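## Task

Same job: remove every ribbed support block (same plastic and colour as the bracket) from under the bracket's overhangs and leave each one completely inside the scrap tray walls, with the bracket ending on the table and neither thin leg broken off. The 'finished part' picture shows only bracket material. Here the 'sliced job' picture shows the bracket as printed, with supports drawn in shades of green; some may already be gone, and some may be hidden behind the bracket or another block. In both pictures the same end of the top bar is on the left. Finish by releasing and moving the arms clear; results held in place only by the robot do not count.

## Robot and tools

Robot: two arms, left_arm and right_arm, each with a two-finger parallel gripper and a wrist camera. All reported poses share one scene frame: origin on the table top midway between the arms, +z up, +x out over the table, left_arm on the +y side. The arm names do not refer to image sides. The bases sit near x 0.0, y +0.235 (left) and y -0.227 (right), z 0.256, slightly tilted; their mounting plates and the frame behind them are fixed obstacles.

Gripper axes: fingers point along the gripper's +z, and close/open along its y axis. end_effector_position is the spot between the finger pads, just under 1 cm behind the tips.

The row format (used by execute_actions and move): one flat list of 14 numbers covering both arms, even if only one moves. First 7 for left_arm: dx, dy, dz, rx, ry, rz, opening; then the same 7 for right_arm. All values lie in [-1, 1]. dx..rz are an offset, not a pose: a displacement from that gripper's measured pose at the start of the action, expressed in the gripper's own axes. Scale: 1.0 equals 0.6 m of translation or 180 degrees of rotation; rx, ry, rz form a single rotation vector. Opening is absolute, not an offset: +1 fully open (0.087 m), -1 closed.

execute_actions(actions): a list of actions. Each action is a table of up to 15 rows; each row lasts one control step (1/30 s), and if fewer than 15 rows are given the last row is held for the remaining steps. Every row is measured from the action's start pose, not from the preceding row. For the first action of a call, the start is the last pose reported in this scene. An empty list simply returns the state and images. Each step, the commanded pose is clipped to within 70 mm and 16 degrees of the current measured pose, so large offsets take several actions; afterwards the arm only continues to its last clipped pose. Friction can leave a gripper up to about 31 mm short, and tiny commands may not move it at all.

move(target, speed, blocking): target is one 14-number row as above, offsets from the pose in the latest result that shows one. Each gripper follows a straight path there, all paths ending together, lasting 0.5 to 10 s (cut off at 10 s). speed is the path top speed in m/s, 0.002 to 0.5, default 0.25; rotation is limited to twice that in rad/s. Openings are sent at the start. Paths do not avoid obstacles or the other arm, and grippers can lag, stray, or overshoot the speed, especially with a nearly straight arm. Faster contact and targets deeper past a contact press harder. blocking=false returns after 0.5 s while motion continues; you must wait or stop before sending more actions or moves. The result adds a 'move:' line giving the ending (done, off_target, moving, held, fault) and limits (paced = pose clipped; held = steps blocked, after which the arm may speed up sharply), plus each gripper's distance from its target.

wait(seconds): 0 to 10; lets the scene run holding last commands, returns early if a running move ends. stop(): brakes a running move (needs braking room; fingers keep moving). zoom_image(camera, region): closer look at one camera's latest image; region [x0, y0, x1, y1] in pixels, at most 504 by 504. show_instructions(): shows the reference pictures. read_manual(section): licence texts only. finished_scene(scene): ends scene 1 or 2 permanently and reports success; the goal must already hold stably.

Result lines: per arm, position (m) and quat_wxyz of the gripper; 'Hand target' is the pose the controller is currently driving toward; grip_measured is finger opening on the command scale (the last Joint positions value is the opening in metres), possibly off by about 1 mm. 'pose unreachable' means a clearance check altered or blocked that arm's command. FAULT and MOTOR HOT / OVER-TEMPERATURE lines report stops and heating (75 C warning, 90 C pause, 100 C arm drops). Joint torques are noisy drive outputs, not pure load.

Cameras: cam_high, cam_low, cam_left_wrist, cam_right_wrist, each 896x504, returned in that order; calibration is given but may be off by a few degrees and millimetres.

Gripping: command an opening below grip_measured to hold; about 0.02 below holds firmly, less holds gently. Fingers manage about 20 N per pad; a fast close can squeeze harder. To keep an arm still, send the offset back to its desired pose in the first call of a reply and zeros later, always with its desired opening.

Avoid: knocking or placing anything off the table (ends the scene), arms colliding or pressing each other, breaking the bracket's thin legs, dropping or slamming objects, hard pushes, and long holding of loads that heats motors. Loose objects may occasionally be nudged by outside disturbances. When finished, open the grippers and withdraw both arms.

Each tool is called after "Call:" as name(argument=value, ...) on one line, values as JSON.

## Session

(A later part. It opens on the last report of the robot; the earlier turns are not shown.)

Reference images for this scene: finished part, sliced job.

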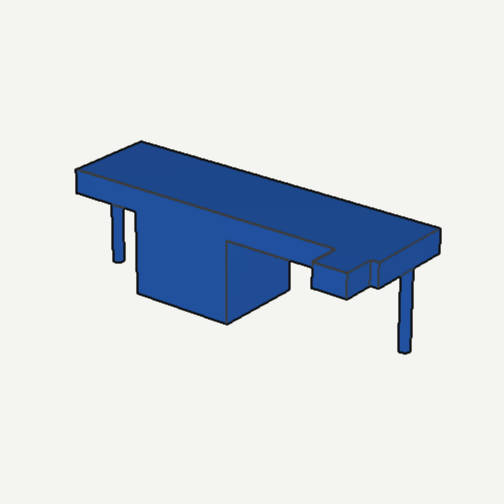

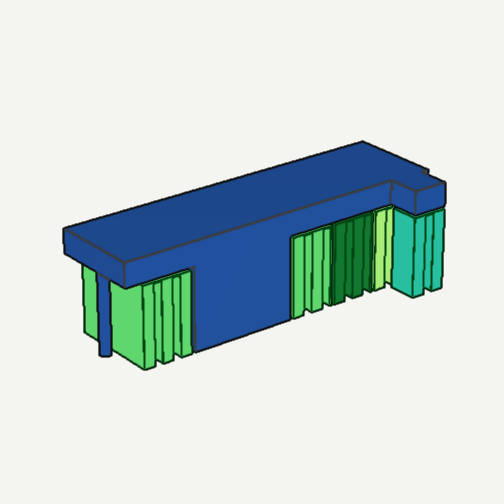

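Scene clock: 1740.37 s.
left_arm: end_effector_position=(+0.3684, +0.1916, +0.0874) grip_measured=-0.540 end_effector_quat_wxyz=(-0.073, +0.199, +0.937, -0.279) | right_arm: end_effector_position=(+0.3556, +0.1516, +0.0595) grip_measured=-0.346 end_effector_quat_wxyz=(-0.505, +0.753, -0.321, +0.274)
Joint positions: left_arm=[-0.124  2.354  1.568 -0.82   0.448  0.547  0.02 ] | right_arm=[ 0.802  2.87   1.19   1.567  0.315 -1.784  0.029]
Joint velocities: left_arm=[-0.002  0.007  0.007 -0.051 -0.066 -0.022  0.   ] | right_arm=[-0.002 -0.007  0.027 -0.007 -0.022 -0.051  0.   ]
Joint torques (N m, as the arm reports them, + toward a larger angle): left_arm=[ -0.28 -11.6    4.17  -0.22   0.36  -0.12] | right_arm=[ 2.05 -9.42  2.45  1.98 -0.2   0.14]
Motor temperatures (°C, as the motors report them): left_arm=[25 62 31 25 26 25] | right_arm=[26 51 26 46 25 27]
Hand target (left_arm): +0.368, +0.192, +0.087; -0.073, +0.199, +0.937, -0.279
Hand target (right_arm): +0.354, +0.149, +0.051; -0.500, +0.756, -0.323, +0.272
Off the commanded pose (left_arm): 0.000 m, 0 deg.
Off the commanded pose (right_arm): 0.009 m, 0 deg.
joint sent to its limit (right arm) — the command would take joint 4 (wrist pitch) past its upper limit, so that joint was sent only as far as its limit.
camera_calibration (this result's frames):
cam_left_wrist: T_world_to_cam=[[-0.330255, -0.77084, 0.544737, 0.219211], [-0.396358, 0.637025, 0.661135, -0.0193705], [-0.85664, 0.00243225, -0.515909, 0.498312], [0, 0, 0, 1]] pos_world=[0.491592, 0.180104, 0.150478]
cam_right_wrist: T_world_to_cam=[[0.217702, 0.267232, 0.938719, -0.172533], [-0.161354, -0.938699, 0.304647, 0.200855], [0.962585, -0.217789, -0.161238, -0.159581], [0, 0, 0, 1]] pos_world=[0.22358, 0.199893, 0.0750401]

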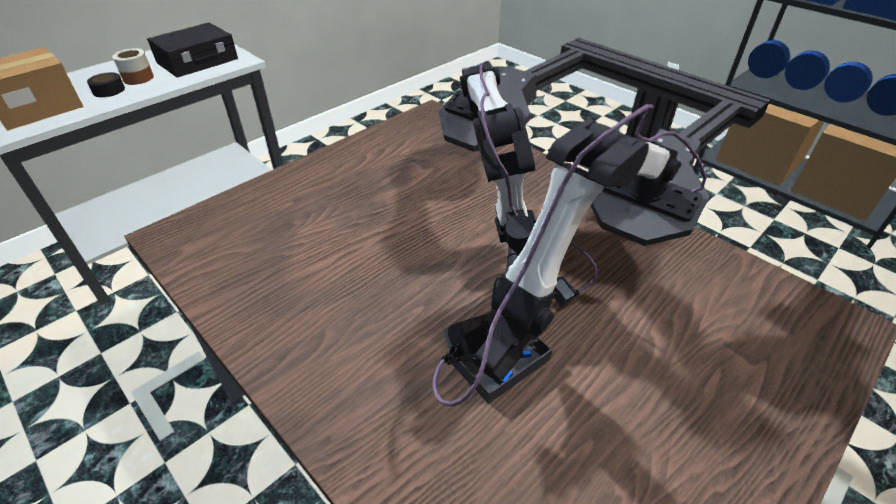

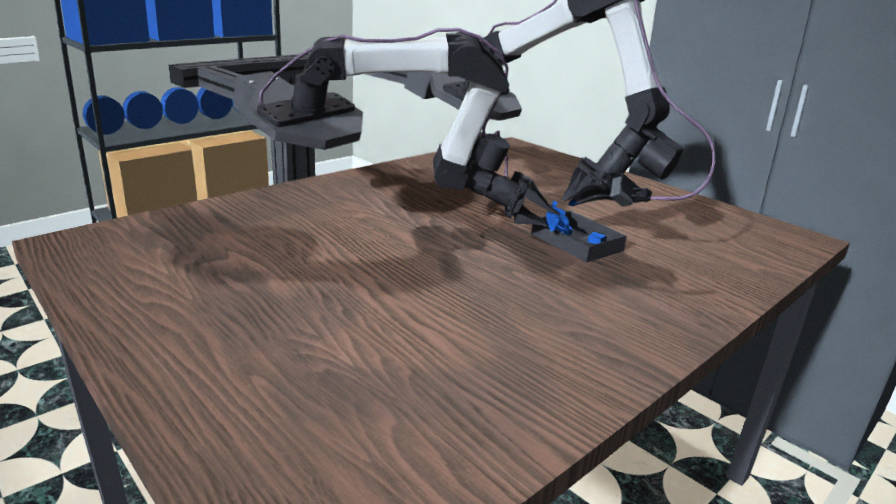

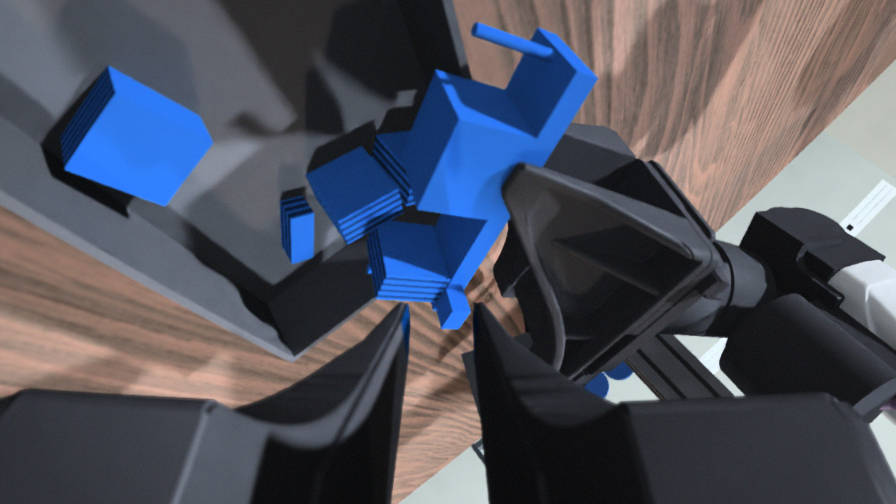

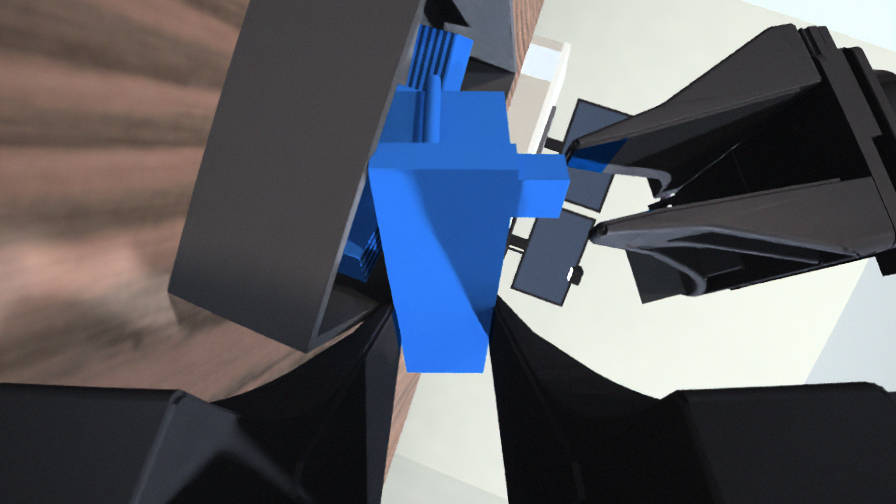

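Call:
move(target=[0,0,-0.075,0,0,0,-0.54, 0,-0.05,0,0,0,0,-0.40], speed=0.06)

Scene clock: 1806.37 s.
left_arm: end_effector_position=(+0.3748, +0.2091, +0.1192) grip_measured=-0.540 end_effector_quat_wxyz=(-0.078, +0.200, +0.935, -0.281) | right_arm: end_effector_position=(+0.3686, +0.1621, +0.0904) grip_measured=-0.346 end_effector_quat_wxyz=(-0.514, +0.745, -0.322, +0.278)
Joint positions: left_arm=[-0.087  2.303  1.622 -0.956  0.448  0.593  0.02 ] | right_arm=[ 0.809  2.773  1.165  1.522  0.323 -1.784  0.029]
Joint velocities: left_arm=[-0.012 -0.017  0.007 -0.007 -0.007  0.022 -0.001] | right_arm=[-0.012 -0.012 -0.007 -0.081 -0.007  0.022 -0.   ]
Joint torques (N m, as the arm reports them, + toward a larger angle): left_arm=[  0.9  -12.32   6.19  -0.43   0.33  -0.05] | right_arm=[  3.27 -12.    -0.15   1.91  -0.08   0.13]
Motor temperatures (°C, as the motors report them): left_arm=[25 68 31 25 26 25] | right_arm=[26 50 26 46 25 27]
Hand target (left_arm): +0.380, +0.214, +0.125; -0.073, +0.199, +0.937, -0.278
Hand target (right_arm): +0.361, +0.160, +0.088; -0.505, +0.753, -0.321, +0.274
Off the commanded pose (left_arm): 0.009 m, 1 deg.
Off the commanded pose (right_arm): 0.008 m, 2 deg.
move: done
camera_calibration (this result's frames):
cam_left_wrist: T_world_to_cam=[[-0.328582, -0.767058, 0.55105, 0.215314], [-0.387167, 0.641564, 0.662192, -0.0534375], [-0.861473, 0.00423581, -0.507786, 0.520633], [0, 0, 0, 1]] pos_world=[0.49857, 0.197237, 0.181108]
cam_right_wrist: T_world_to_cam=[[0.203916, 0.246395, 0.947474, -0.19948], [-0.172113, -0.943713, 0.28246, 0.210202], [0.96374, -0.220671, -0.150031, -0.165715], [0, 0, 0, 1]] pos_world=[0.236562, 0.210953, 0.104767]

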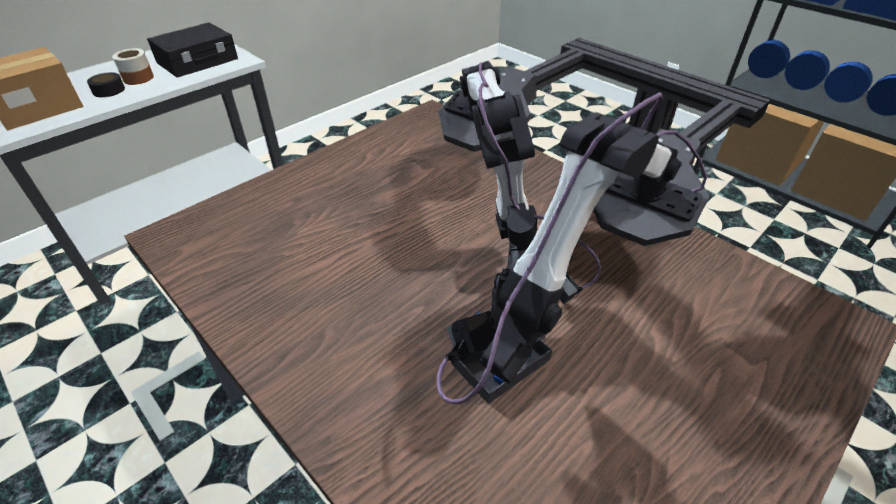

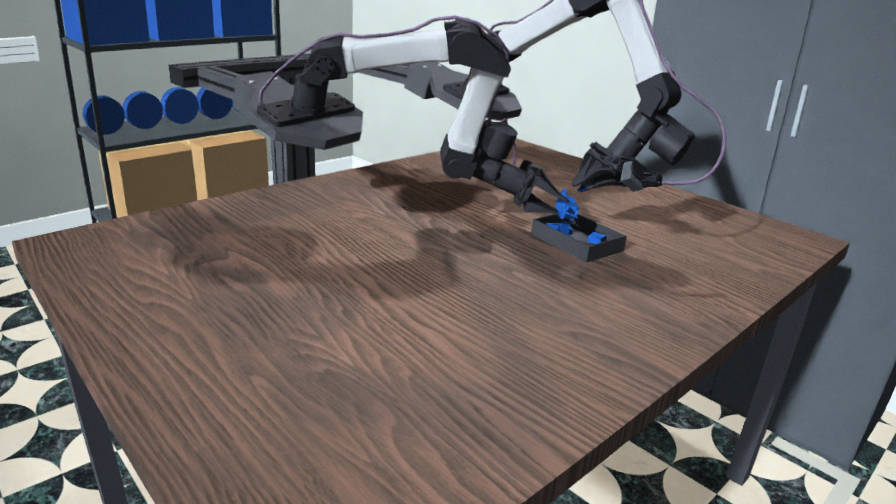

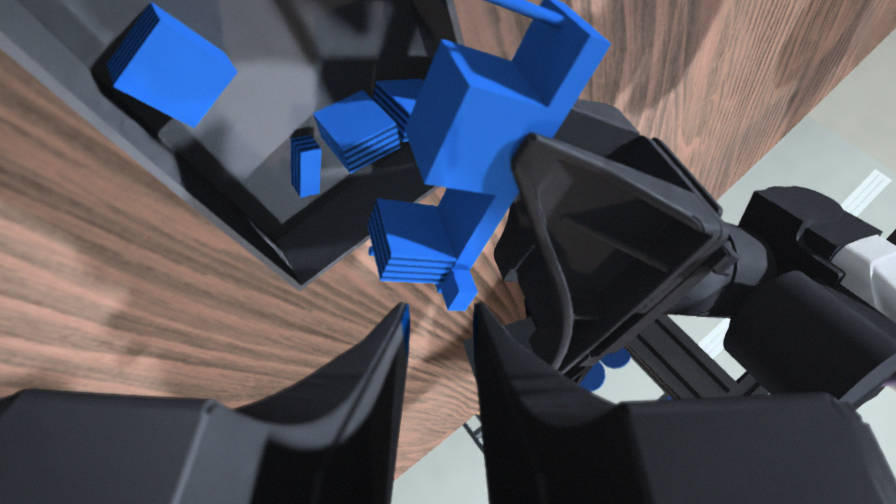

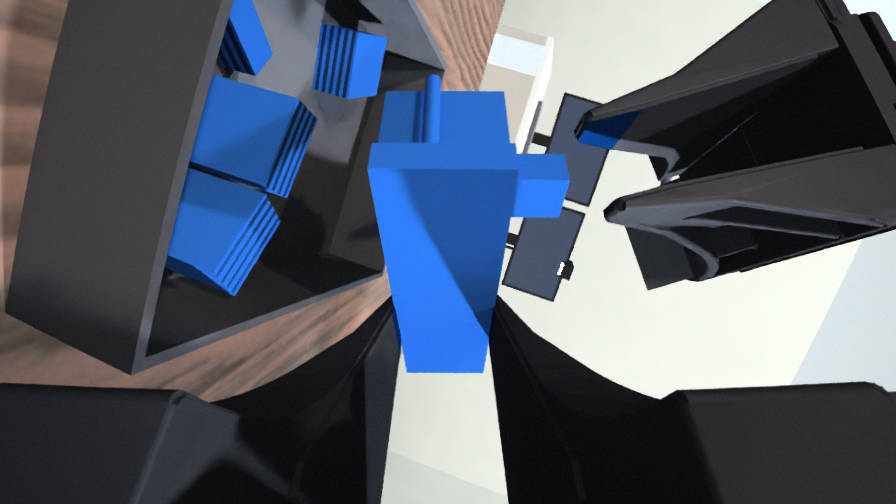

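Call:
move(target=[0.008,0.0017,0.011,0.003,0.005,-0.003,-0.54, 0.03,0,-0.13,0,0,0,-0.40], speed=0.1)

Scene clock: 1811.93 s.
left_arm: end_effector_position=(+0.3744, +0.2091, +0.1194) grip_measured=-0.540 end_effector_quat_wxyz=(-0.079, +0.201, +0.935, -0.282) | right_arm: end_effector_position=(+0.3273, +0.1047, +0.1142) grip_measured=-0.346 end_effector_quat_wxyz=(-0.465, +0.774, -0.344, +0.257)
Joint positions: left_arm=[-0.087  2.303  1.622 -0.958  0.448  0.594  0.02 ] | right_arm=[ 0.838  2.575  0.794  1.559  0.382 -1.726  0.029]
Joint velocities: left_arm=[-0.002  0.002 -0.007  0.11  -0.037 -0.022  0.   ] | right_arm=[-0.012  0.017  0.027  0.037  0.037  0.007 -0.   ]
Joint torques (N m, as the arm reports them, + toward a larger angle): left_arm=[ -0.14 -10.44   4.19  -0.21   0.35  -0.11] | right_arm=[  3.03 -10.74  -1.19   2.02  -0.03   0.15]
Motor temperatures (°C, as the motors report them): left_arm=[25 69 31 25 26 25] | right_arm=[26 51 26 46 25 27]
Hand target (left_arm): +0.369, +0.209, +0.113; -0.088, +0.198, +0.934, -0.284
Hand target (right_arm): +0.322, +0.102, +0.117; -0.463, +0.775, -0.346, +0.256
Off the commanded pose (left_arm): 0.008 m, 1 deg.
Off the commanded pose (right_arm): 0.006 m, 7 deg.
joint sent to its limit (right arm) — the command would take joint 4 (wrist pitch) past its upper limit, so that joint was sent only as far as its limit.
move: off_target (right_arm)
camera_calibration (this result's frames):
cam_left_wrist: T_world_to_cam=[[-0.328289, -0.766613, 0.551843, 0.214768], [-0.385705, 0.642093, 0.662531, -0.0544199], [-0.86224, 0.00465311, -0.506479, 0.520434], [0, 0, 0, 1]] pos_world=[0.498255, 0.197165, 0.181125]
cam_right_wrist: T_world_to_cam=[[0.303132, 0.313911, 0.899762, -0.233581], [-0.156185, -0.915053, 0.371865, 0.123812], [0.940062, -0.253254, -0.228353, -0.114911], [0, 0, 0, 1]] pos_world=[0.198167, 0.157517, 0.137885]

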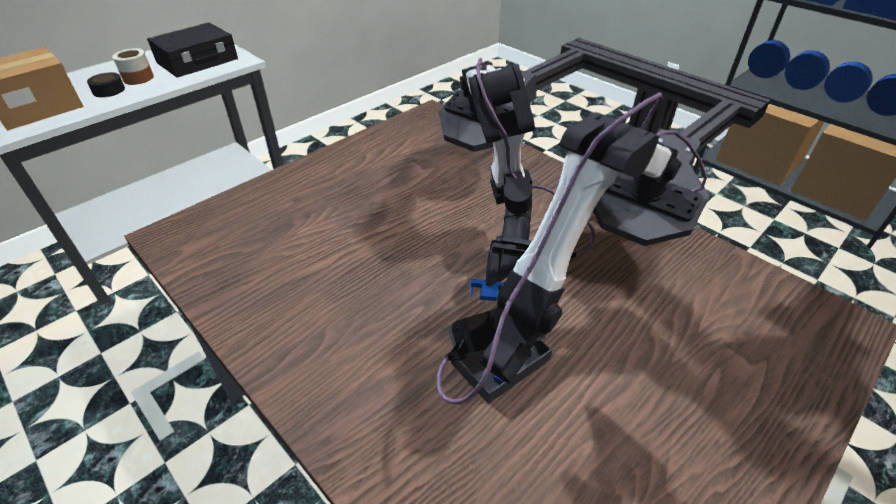

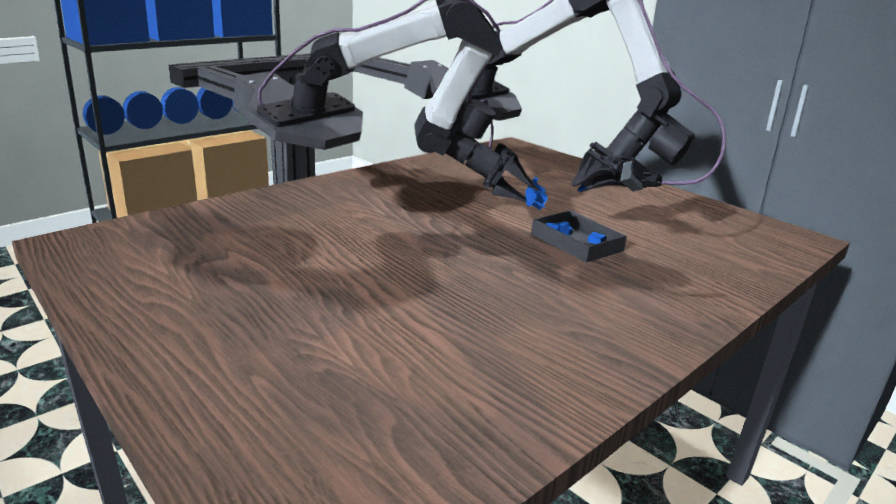

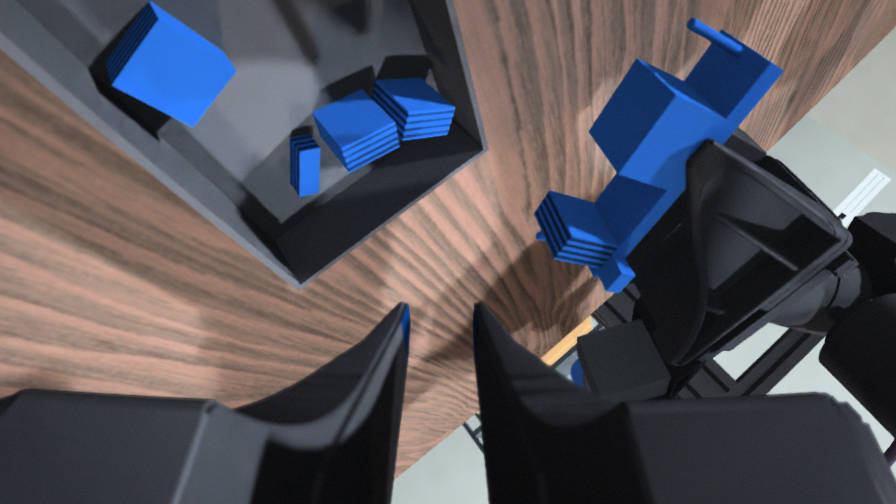

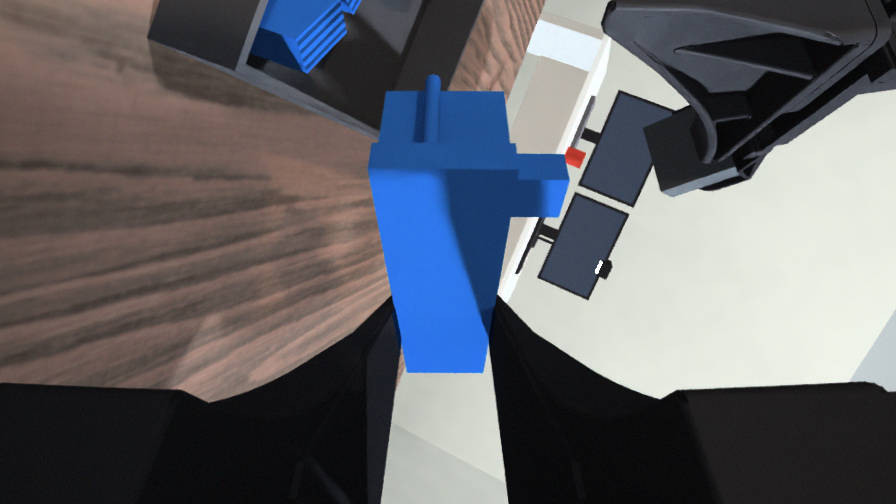

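Call:
zoom_image(camera="cam_left_wrist", region=[220, 20, 520, 300])

Region (220, 20, 520, 300) of cam_left_wrist's 896x504 image, scaled by 1.680, with more detail than that image has; it fills the top 470 rows of this view, and the rest is white.

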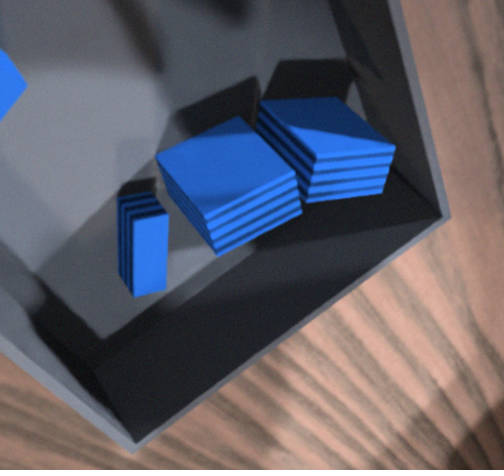

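Call:
move(target=[0.059,0.0096,0.125,-0.189,0,0,-0.31, 0.157,0.037,0.012,-0.0147,0.0605,0.013,-0.40], speed=0.1)

Scene clock: 1851.43 s.
left_arm: end_effector_position=(+0.3337, +0.1892, +0.0588) grip_measured=-0.310 end_effector_quat_wxyz=(-0.009, +0.211, +0.977, -0.003) | right_arm: end_effector_position=(+0.3830, +0.0320, +0.0999) grip_measured=-0.346 end_effector_quat_wxyz=(-0.419, +0.750, -0.407, +0.310)
Joint positions: left_arm=[-0.363  2.169  1.078 -0.238 -0.11   0.255  0.03 ] | right_arm=[ 0.645  2.575  0.794  1.559  0.384 -1.724  0.029]
Joint velocities: left_arm=[-0.002 -0.007  0.012 -0.051 -0.066 -0.037  0.001] | right_arm=[-0.007 -0.007 -0.007  0.007 -0.007 -0.022  0.001]
Joint torques (N m, as the arm reports them, + toward a larger angle): left_arm=[-1.63 -9.49  1.02  0.51 -0.01 -0.2 ] | right_arm=[ 0.54 -9.73  0.56  1.97 -0.2   0.05]
Motor temperatures (°C, as the motors report them): left_arm=[25 67 31 25 26 25] | right_arm=[27 52 26 46 25 27]
Hand target (left_arm): +0.325, +0.189, +0.056; -0.014, +0.213, +0.977, +0.001
Hand target (right_arm): +0.386, +0.029, +0.100; -0.418, +0.749, -0.408, +0.313
Off the commanded pose (left_arm): 0.010 m, 1 deg.
Off the commanded pose (right_arm): 0.004 m, 0 deg.
move: done
camera_calibration (this result's frames):
cam_left_wrist: T_world_to_cam=[[-0.408825, -0.912611, 0.00177789, 0.30637], [-0.574317, 0.258791, 0.776651, 0.111476], [-0.70924, 0.316493, -0.629929, 0.351949], [0, 0, 0, 1]] pos_world=[0.438891, 0.139358, 0.13458]
cam_right_wrist: T_world_to_cam=[[0.357225, 0.298959, 0.884881, -0.233497], [-0.324523, -0.848641, 0.417725, 0.128993], [0.875828, -0.436386, -0.206136, -0.160712], [0, 0, 0, 1]] pos_world=[0.266028, 0.109142, 0.119604]

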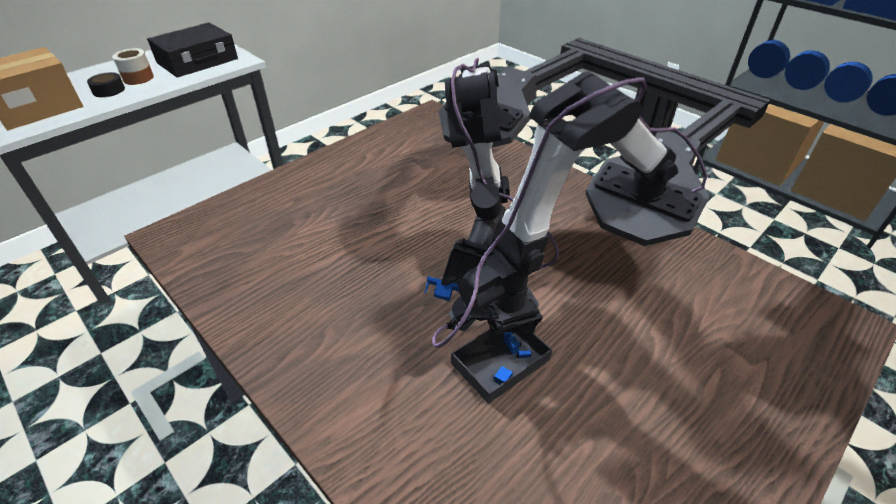

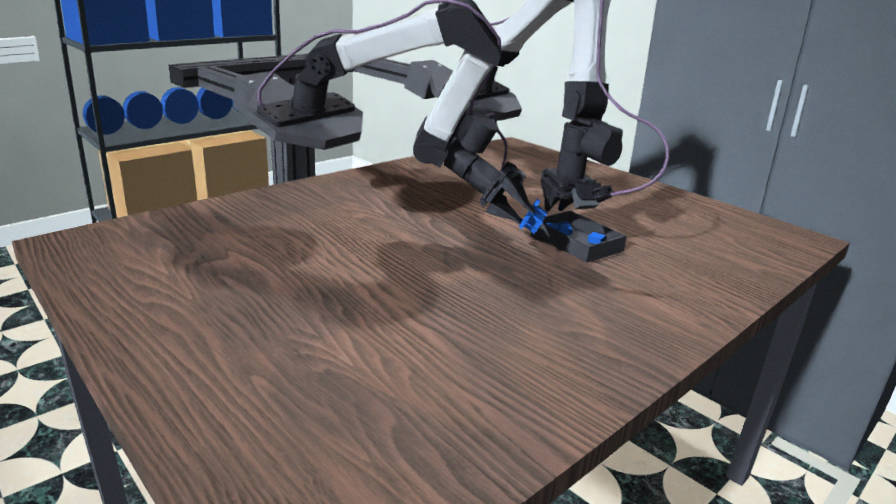

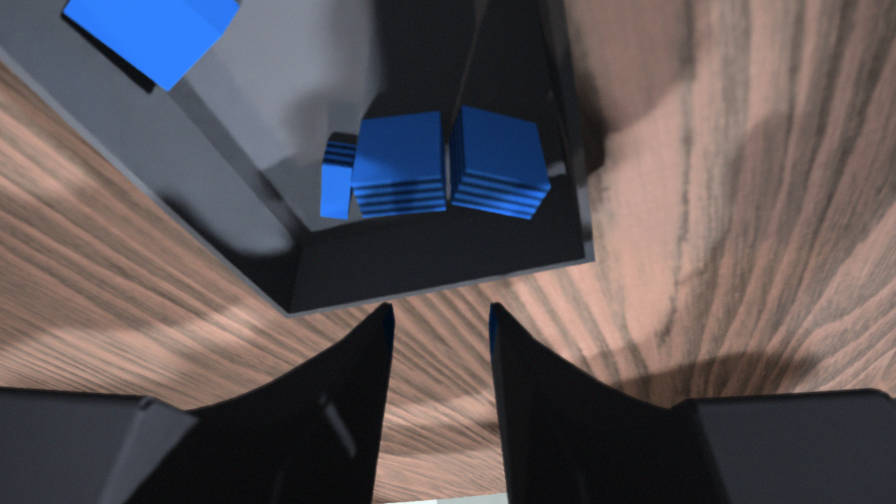

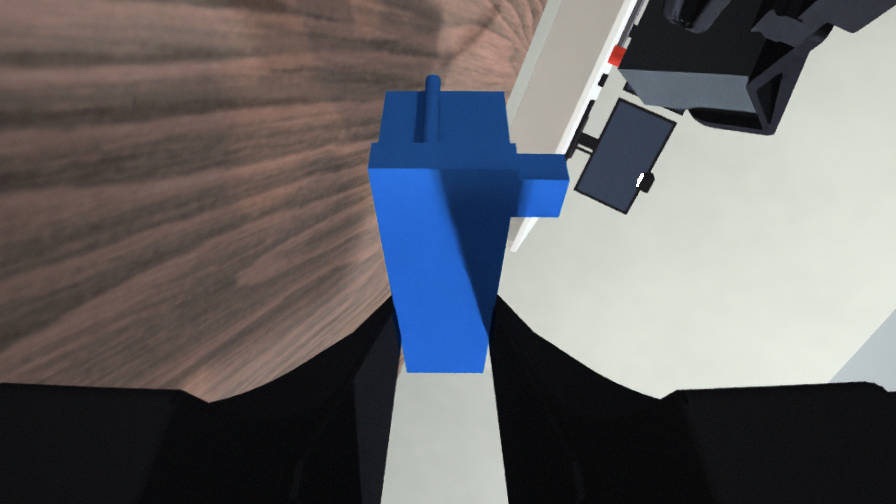

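Call:
zoom_image(camera="cam_left_wrist", region=[280, 90, 620, 340])

Region (280, 90, 620, 340) of cam_left_wrist's 896x504 image, scaled by 1.482, with more detail than that image has; it fills the top 371 rows of this view, and the rest is white.

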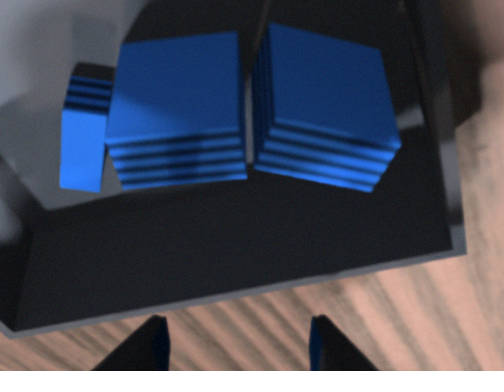

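Call:
execute_actions(actions=[[[0.034,0,0.01,0,0,0,-0.31, 0.03,0.007,0.002,-0.003,0.012,0.003,-0.40],[0.034,0,0.01,0,0,0,-0.31, 0.06,0.015,0.005,-0.006,0.024,0.005,-0.40]], [[0,0,0,0,0,0,-0.31, 0,0,0,0,0,0,-0.40]]])

Scene clock: 1871.47 s.
left_arm: end_effector_position=(+0.3175, +0.1942, +0.0537) grip_measured=-0.310 end_effector_quat_wxyz=(-0.011, +0.214, +0.977, -0.002) | right_arm: end_effector_position=(+0.4005, +0.0014, +0.0957) grip_measured=-0.346 end_effector_quat_wxyz=(-0.400, +0.739, -0.430, +0.330)
Joint positions: left_arm=[-0.356  2.161  1.009 -0.18  -0.111  0.266  0.03 ] | right_arm=[ 0.571  2.575  0.794  1.559  0.386 -1.724  0.029]
Joint velocities: left_arm=[-0.022 -0.007  0.002  0.066 -0.051  0.007  0.001] | right_arm=[-0.002 -0.007 -0.022 -0.051  0.007 -0.007  0.001]
Joint torques (N m, as the arm reports them, + toward a larger angle): left_arm=[-0.74 -9.27  2.79  0.37  0.06 -0.16] | right_arm=[ 1.33 -9.7   0.38  1.95 -0.11  0.12]
Motor temperatures (°C, as the motors report them): left_arm=[25 65 30 25 25 25] | right_arm=[26 51 26 46 25 27]
Hand target (left_arm): +0.317, +0.194, +0.054; -0.011, +0.214, +0.977, -0.002
Hand target (right_arm): +0.401, +0.001, +0.096; -0.400, +0.739, -0.430, +0.330
Off the commanded pose (left_arm): 0.000 m, 0 deg.
Off the commanded pose (right_arm): 0.000 m, 0 deg.
camera_calibration (this result's frames):
cam_left_wrist: T_world_to_cam=[[-0.413723, -0.910403, 0.000603999, 0.305578], [-0.569251, 0.259208, 0.780233, 0.102935], [-0.710483, 0.322457, -0.625488, 0.334661], [0, 0, 0, 1]] pos_world=[0.422791, 0.143603, 0.128829]
cam_right_wrist: T_world_to_cam=[[0.376614, 0.291209, 0.879408, -0.23409], [-0.385343, -0.814031, 0.434586, 0.133223], [0.842421, -0.502545, -0.19436, -0.177962], [0, 0, 0, 1]] pos_world=[0.289417, 0.0871833, 0.113375]

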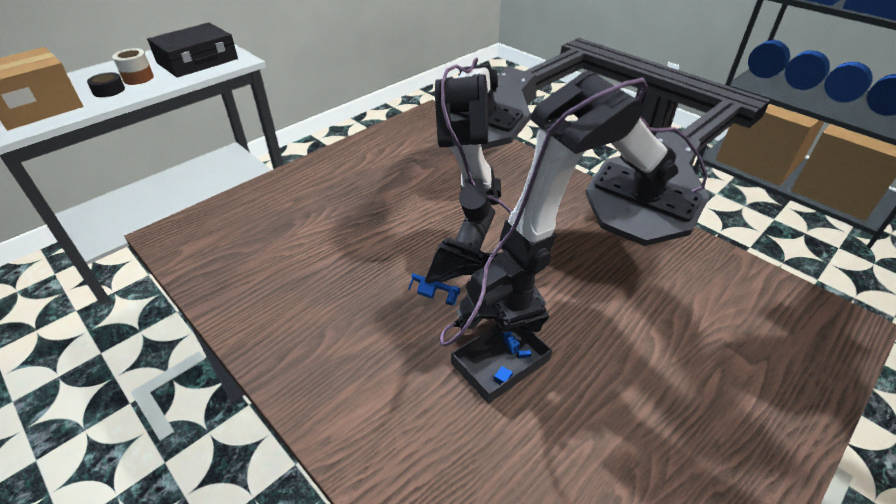

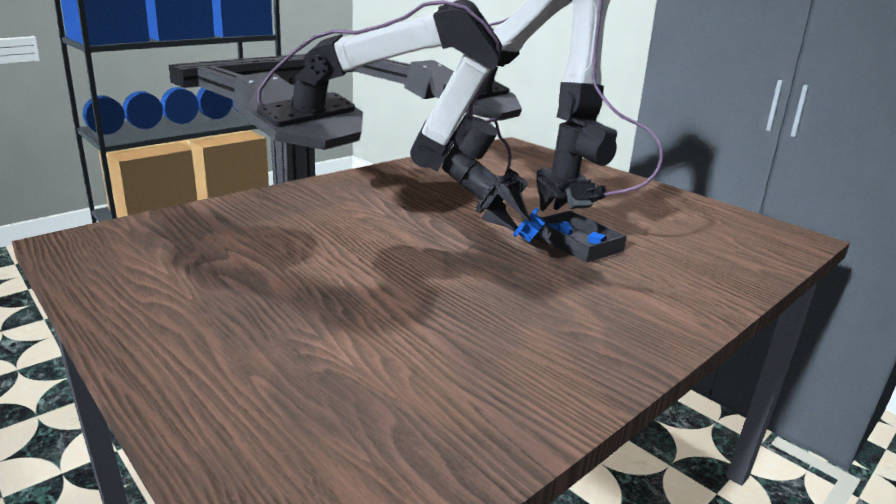

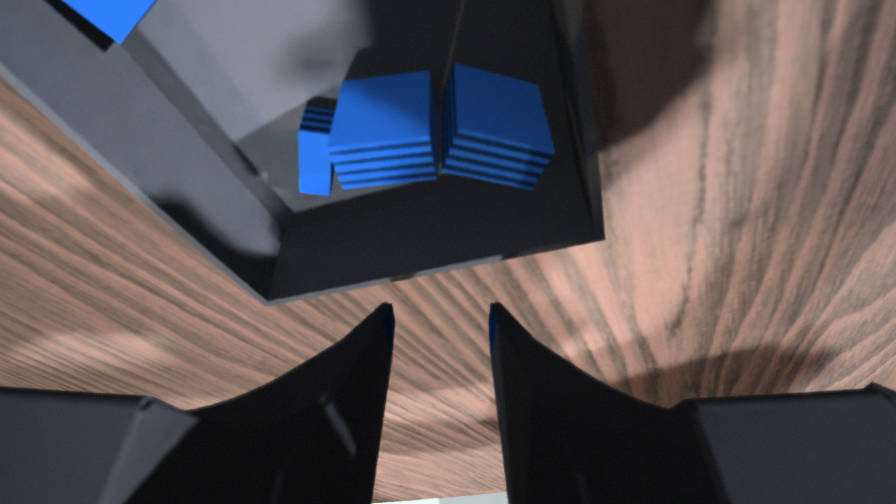

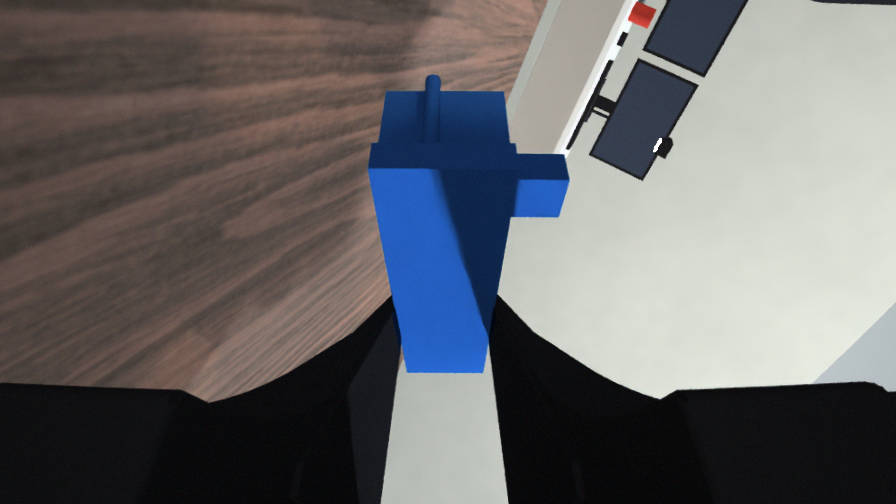

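Call:
move(target=[-0.014,0,0.035,0,0,0,-0.31, 0,0,0,0,0,0,-0.40], speed=0.04)

Scene clock: 1875.57 s.
left_arm: end_effector_position=(+0.3187, +0.1931, +0.0445) grip_measured=-0.310 end_effector_quat_wxyz=(-0.017, +0.214, +0.977, -0.002) | right_arm: end_effector_position=(+0.4005, +0.0014, +0.0957) grip_measured=-0.346 end_effector_quat_wxyz=(-0.400, +0.739, -0.430, +0.330)
Joint positions: left_arm=[-0.356  2.204  1.038 -0.178 -0.112  0.266  0.03 ] | right_arm=[ 0.571  2.575  0.794  1.559  0.386 -1.724  0.029]
Joint velocities: left_arm=[ 0.012 -0.012 -0.007 -0.051 -0.007  0.066 -0.   ] | right_arm=[ 0.002  0.002 -0.007  0.022 -0.022  0.037  0.001]
Joint torques (N m, as the arm reports them, + toward a larger angle): left_arm=[-0.84 -6.32  4.99  0.61  0.1  -0.16] | right_arm=[ 1.37 -9.68  0.38  1.96 -0.13  0.11]
Motor temperatures (°C, as the motors report them): left_arm=[25 64 30 25 25 25] | right_arm=[26 51 26 46 25 27]
Hand target (left_arm): +0.324, +0.191, +0.033; -0.011, +0.214, +0.977, -0.002
Hand target (right_arm): +0.401, +0.001, +0.096; -0.400, +0.739, -0.430, +0.330
Off the commanded pose (left_arm): 0.014 m, 1 deg.
Off the commanded pose (right_arm): 0.000 m, 0 deg.
move: off_target (left_arm)
camera_calibration (this result's frames):
cam_left_wrist: T_world_to_cam=[[-0.414529, -0.910033, 0.002363, 0.30523], [-0.560667, 0.257433, 0.787008, 0.108439], [-0.716811, 0.324913, -0.616939, 0.331319], [0, 0, 0, 1]] pos_world=[0.424818, 0.142204, 0.11834]
cam_right_wrist: T_world_to_cam=[[0.376614, 0.291209, 0.879408, -0.23409], [-0.385343, -0.814031, 0.434586, 0.133223], [0.842421, -0.502545, -0.19436, -0.177962], [0, 0, 0, 1]] pos_world=[0.289417, 0.0871833, 0.113375]

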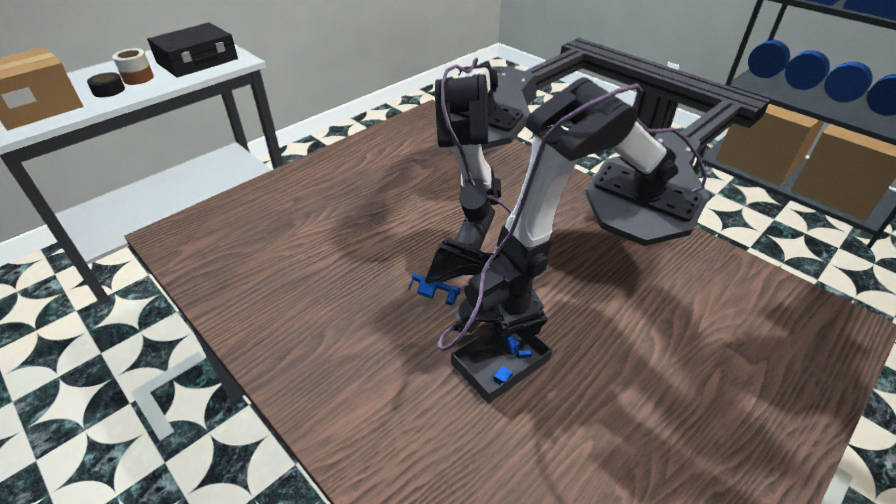

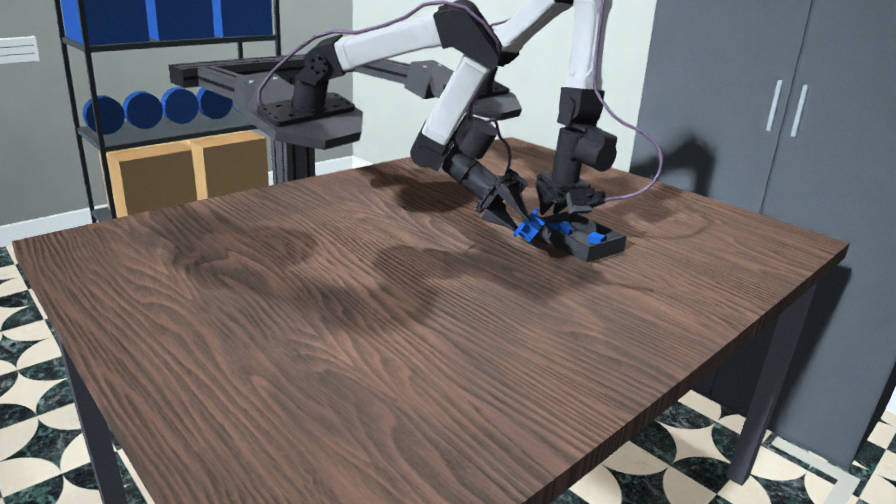

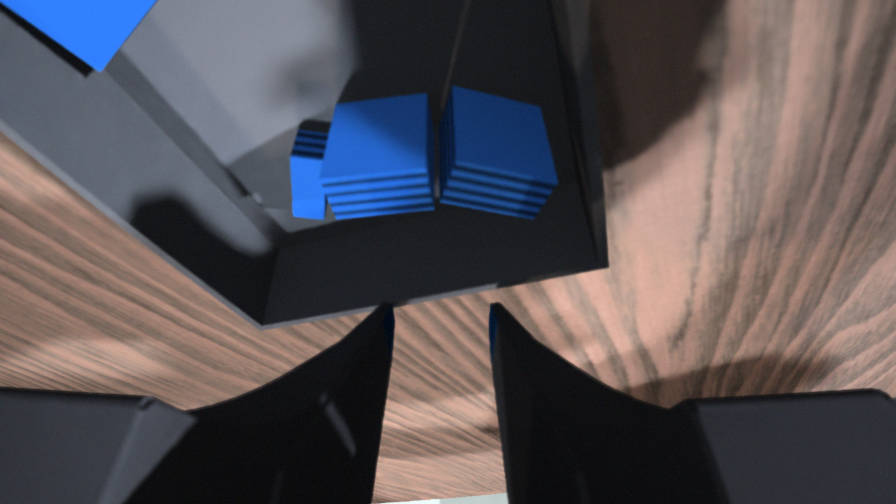

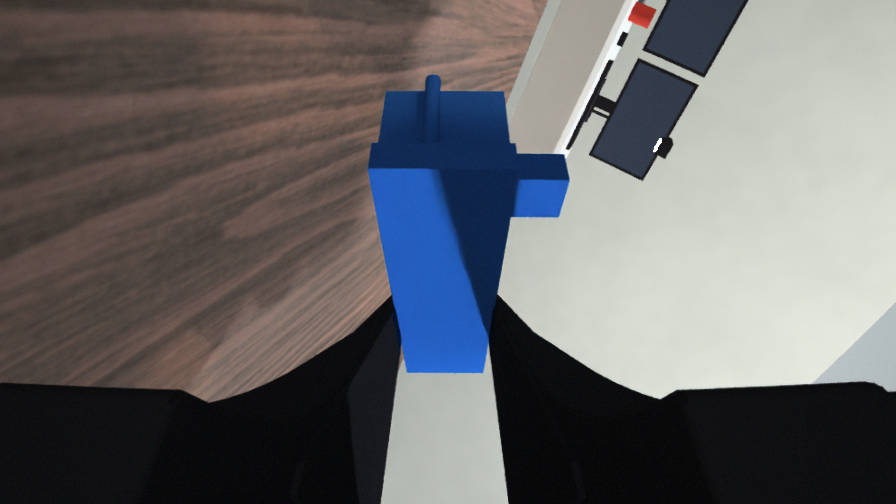

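Call:
execute_actions(actions=[[[-0.018,0,0.005,0,0,0,-0.31, 0,0,0,0,0,0,-0.40],[-0.027,0,0.005,0,0,0,-0.31, 0,0,0,0,0,0,-0.40],[-0.035,0,0.005,0,0,0,-0.31, 0,0,0,0,0,0,-0.40]]])

Scene clock: 1881.97 s.
left_arm: end_effector_position=(+0.3468, +0.1864, +0.0476) grip_measured=-0.310 end_effector_quat_wxyz=(+0.004, +0.211, +0.977, -0.001) | right_arm: end_effector_position=(+0.4005, +0.0014, +0.0957) grip_measured=-0.346 end_effector_quat_wxyz=(-0.400, +0.739, -0.430, +0.330)
Joint positions: left_arm=[-0.362  2.217  1.123 -0.209 -0.112  0.258  0.03 ] | right_arm=[ 0.571  2.575  0.794  1.559  0.386 -1.724  0.029]
Joint velocities: left_arm=[ 0.012 -0.007  0.007  0.022  0.022  0.066  0.001] | right_arm=[ 0.002 -0.027 -0.017 -0.037  0.007  0.007 -0.   ]
Joint torques (N m, as the arm reports them, + toward a larger angle): left_arm=[-1.81 -7.74  4.49  0.25  0.02 -0.24] | right_arm=[ 1.34 -9.76  0.32  1.95 -0.1   0.11]
Motor temperatures (°C, as the motors report them): left_arm=[25 63 30 25 25 25] | right_arm=[26 51 26 46 25 27]
Hand target (left_arm): +0.337, +0.184, +0.041; -0.016, +0.215, +0.977, -0.002
Hand target (right_arm): +0.401, +0.001, +0.096; -0.400, +0.739, -0.430, +0.330
Off the commanded pose (left_arm): 0.011 m, 2 deg.
Off the commanded pose (right_arm): 0.000 m, 0 deg.
camera_calibration (this result's frames):
cam_left_wrist: T_world_to_cam=[[-0.408293, -0.912826, -0.00675042, 0.309519], [-0.593397, 0.259784, 0.761835, 0.135605], [-0.693669, 0.315058, -0.647736, 0.350748], [0, 0, 0, 1]] pos_world=[0.450146, 0.136803, 0.125973]
cam_right_wrist: T_world_to_cam=[[0.376614, 0.291209, 0.879408, -0.23409], [-0.385343, -0.814031, 0.434586, 0.133223], [0.842421, -0.502545, -0.19436, -0.177962], [0, 0, 0, 1]] pos_world=[0.289417, 0.0871833, 0.113375]

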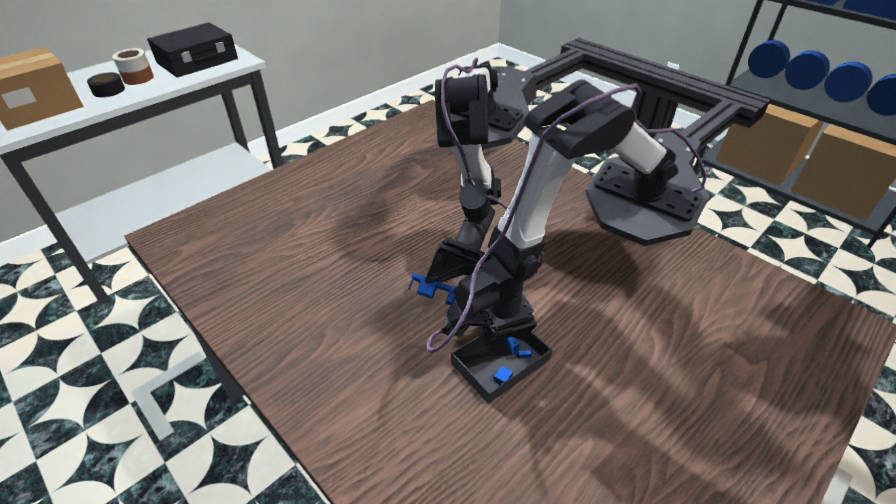

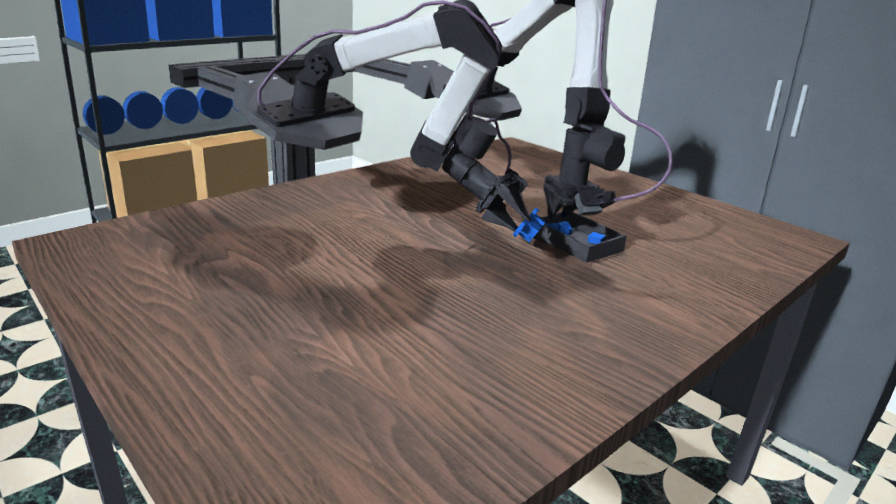

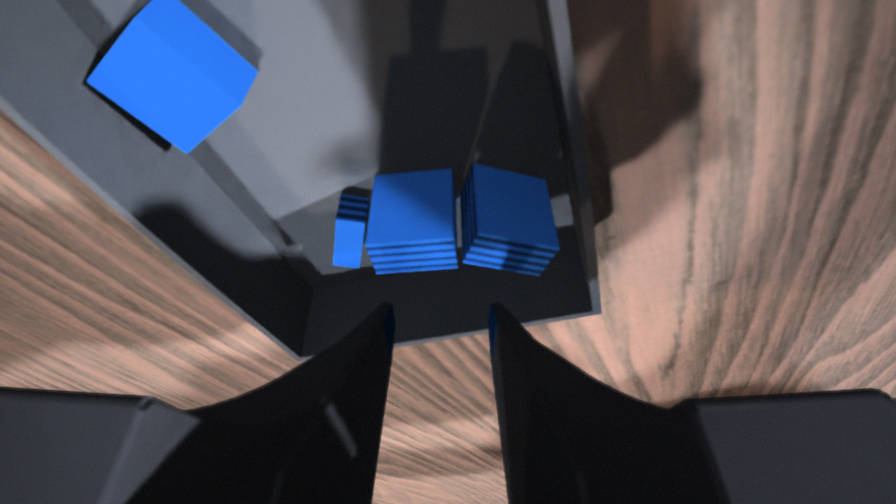

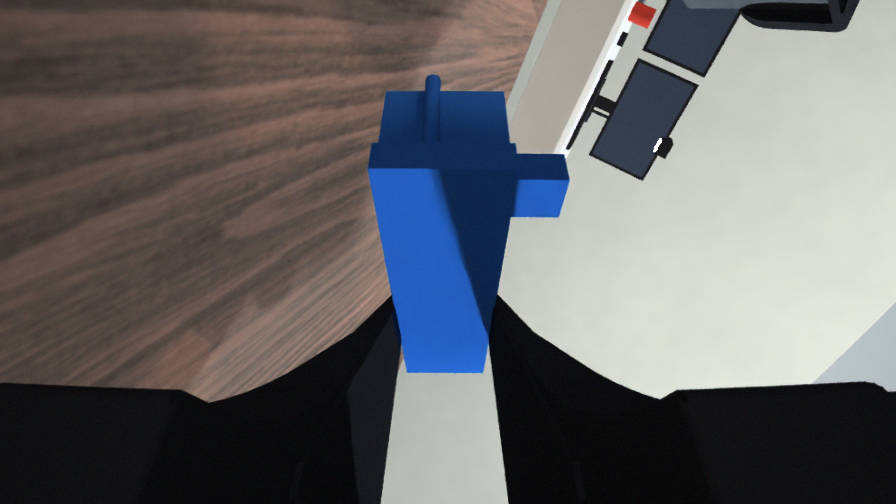

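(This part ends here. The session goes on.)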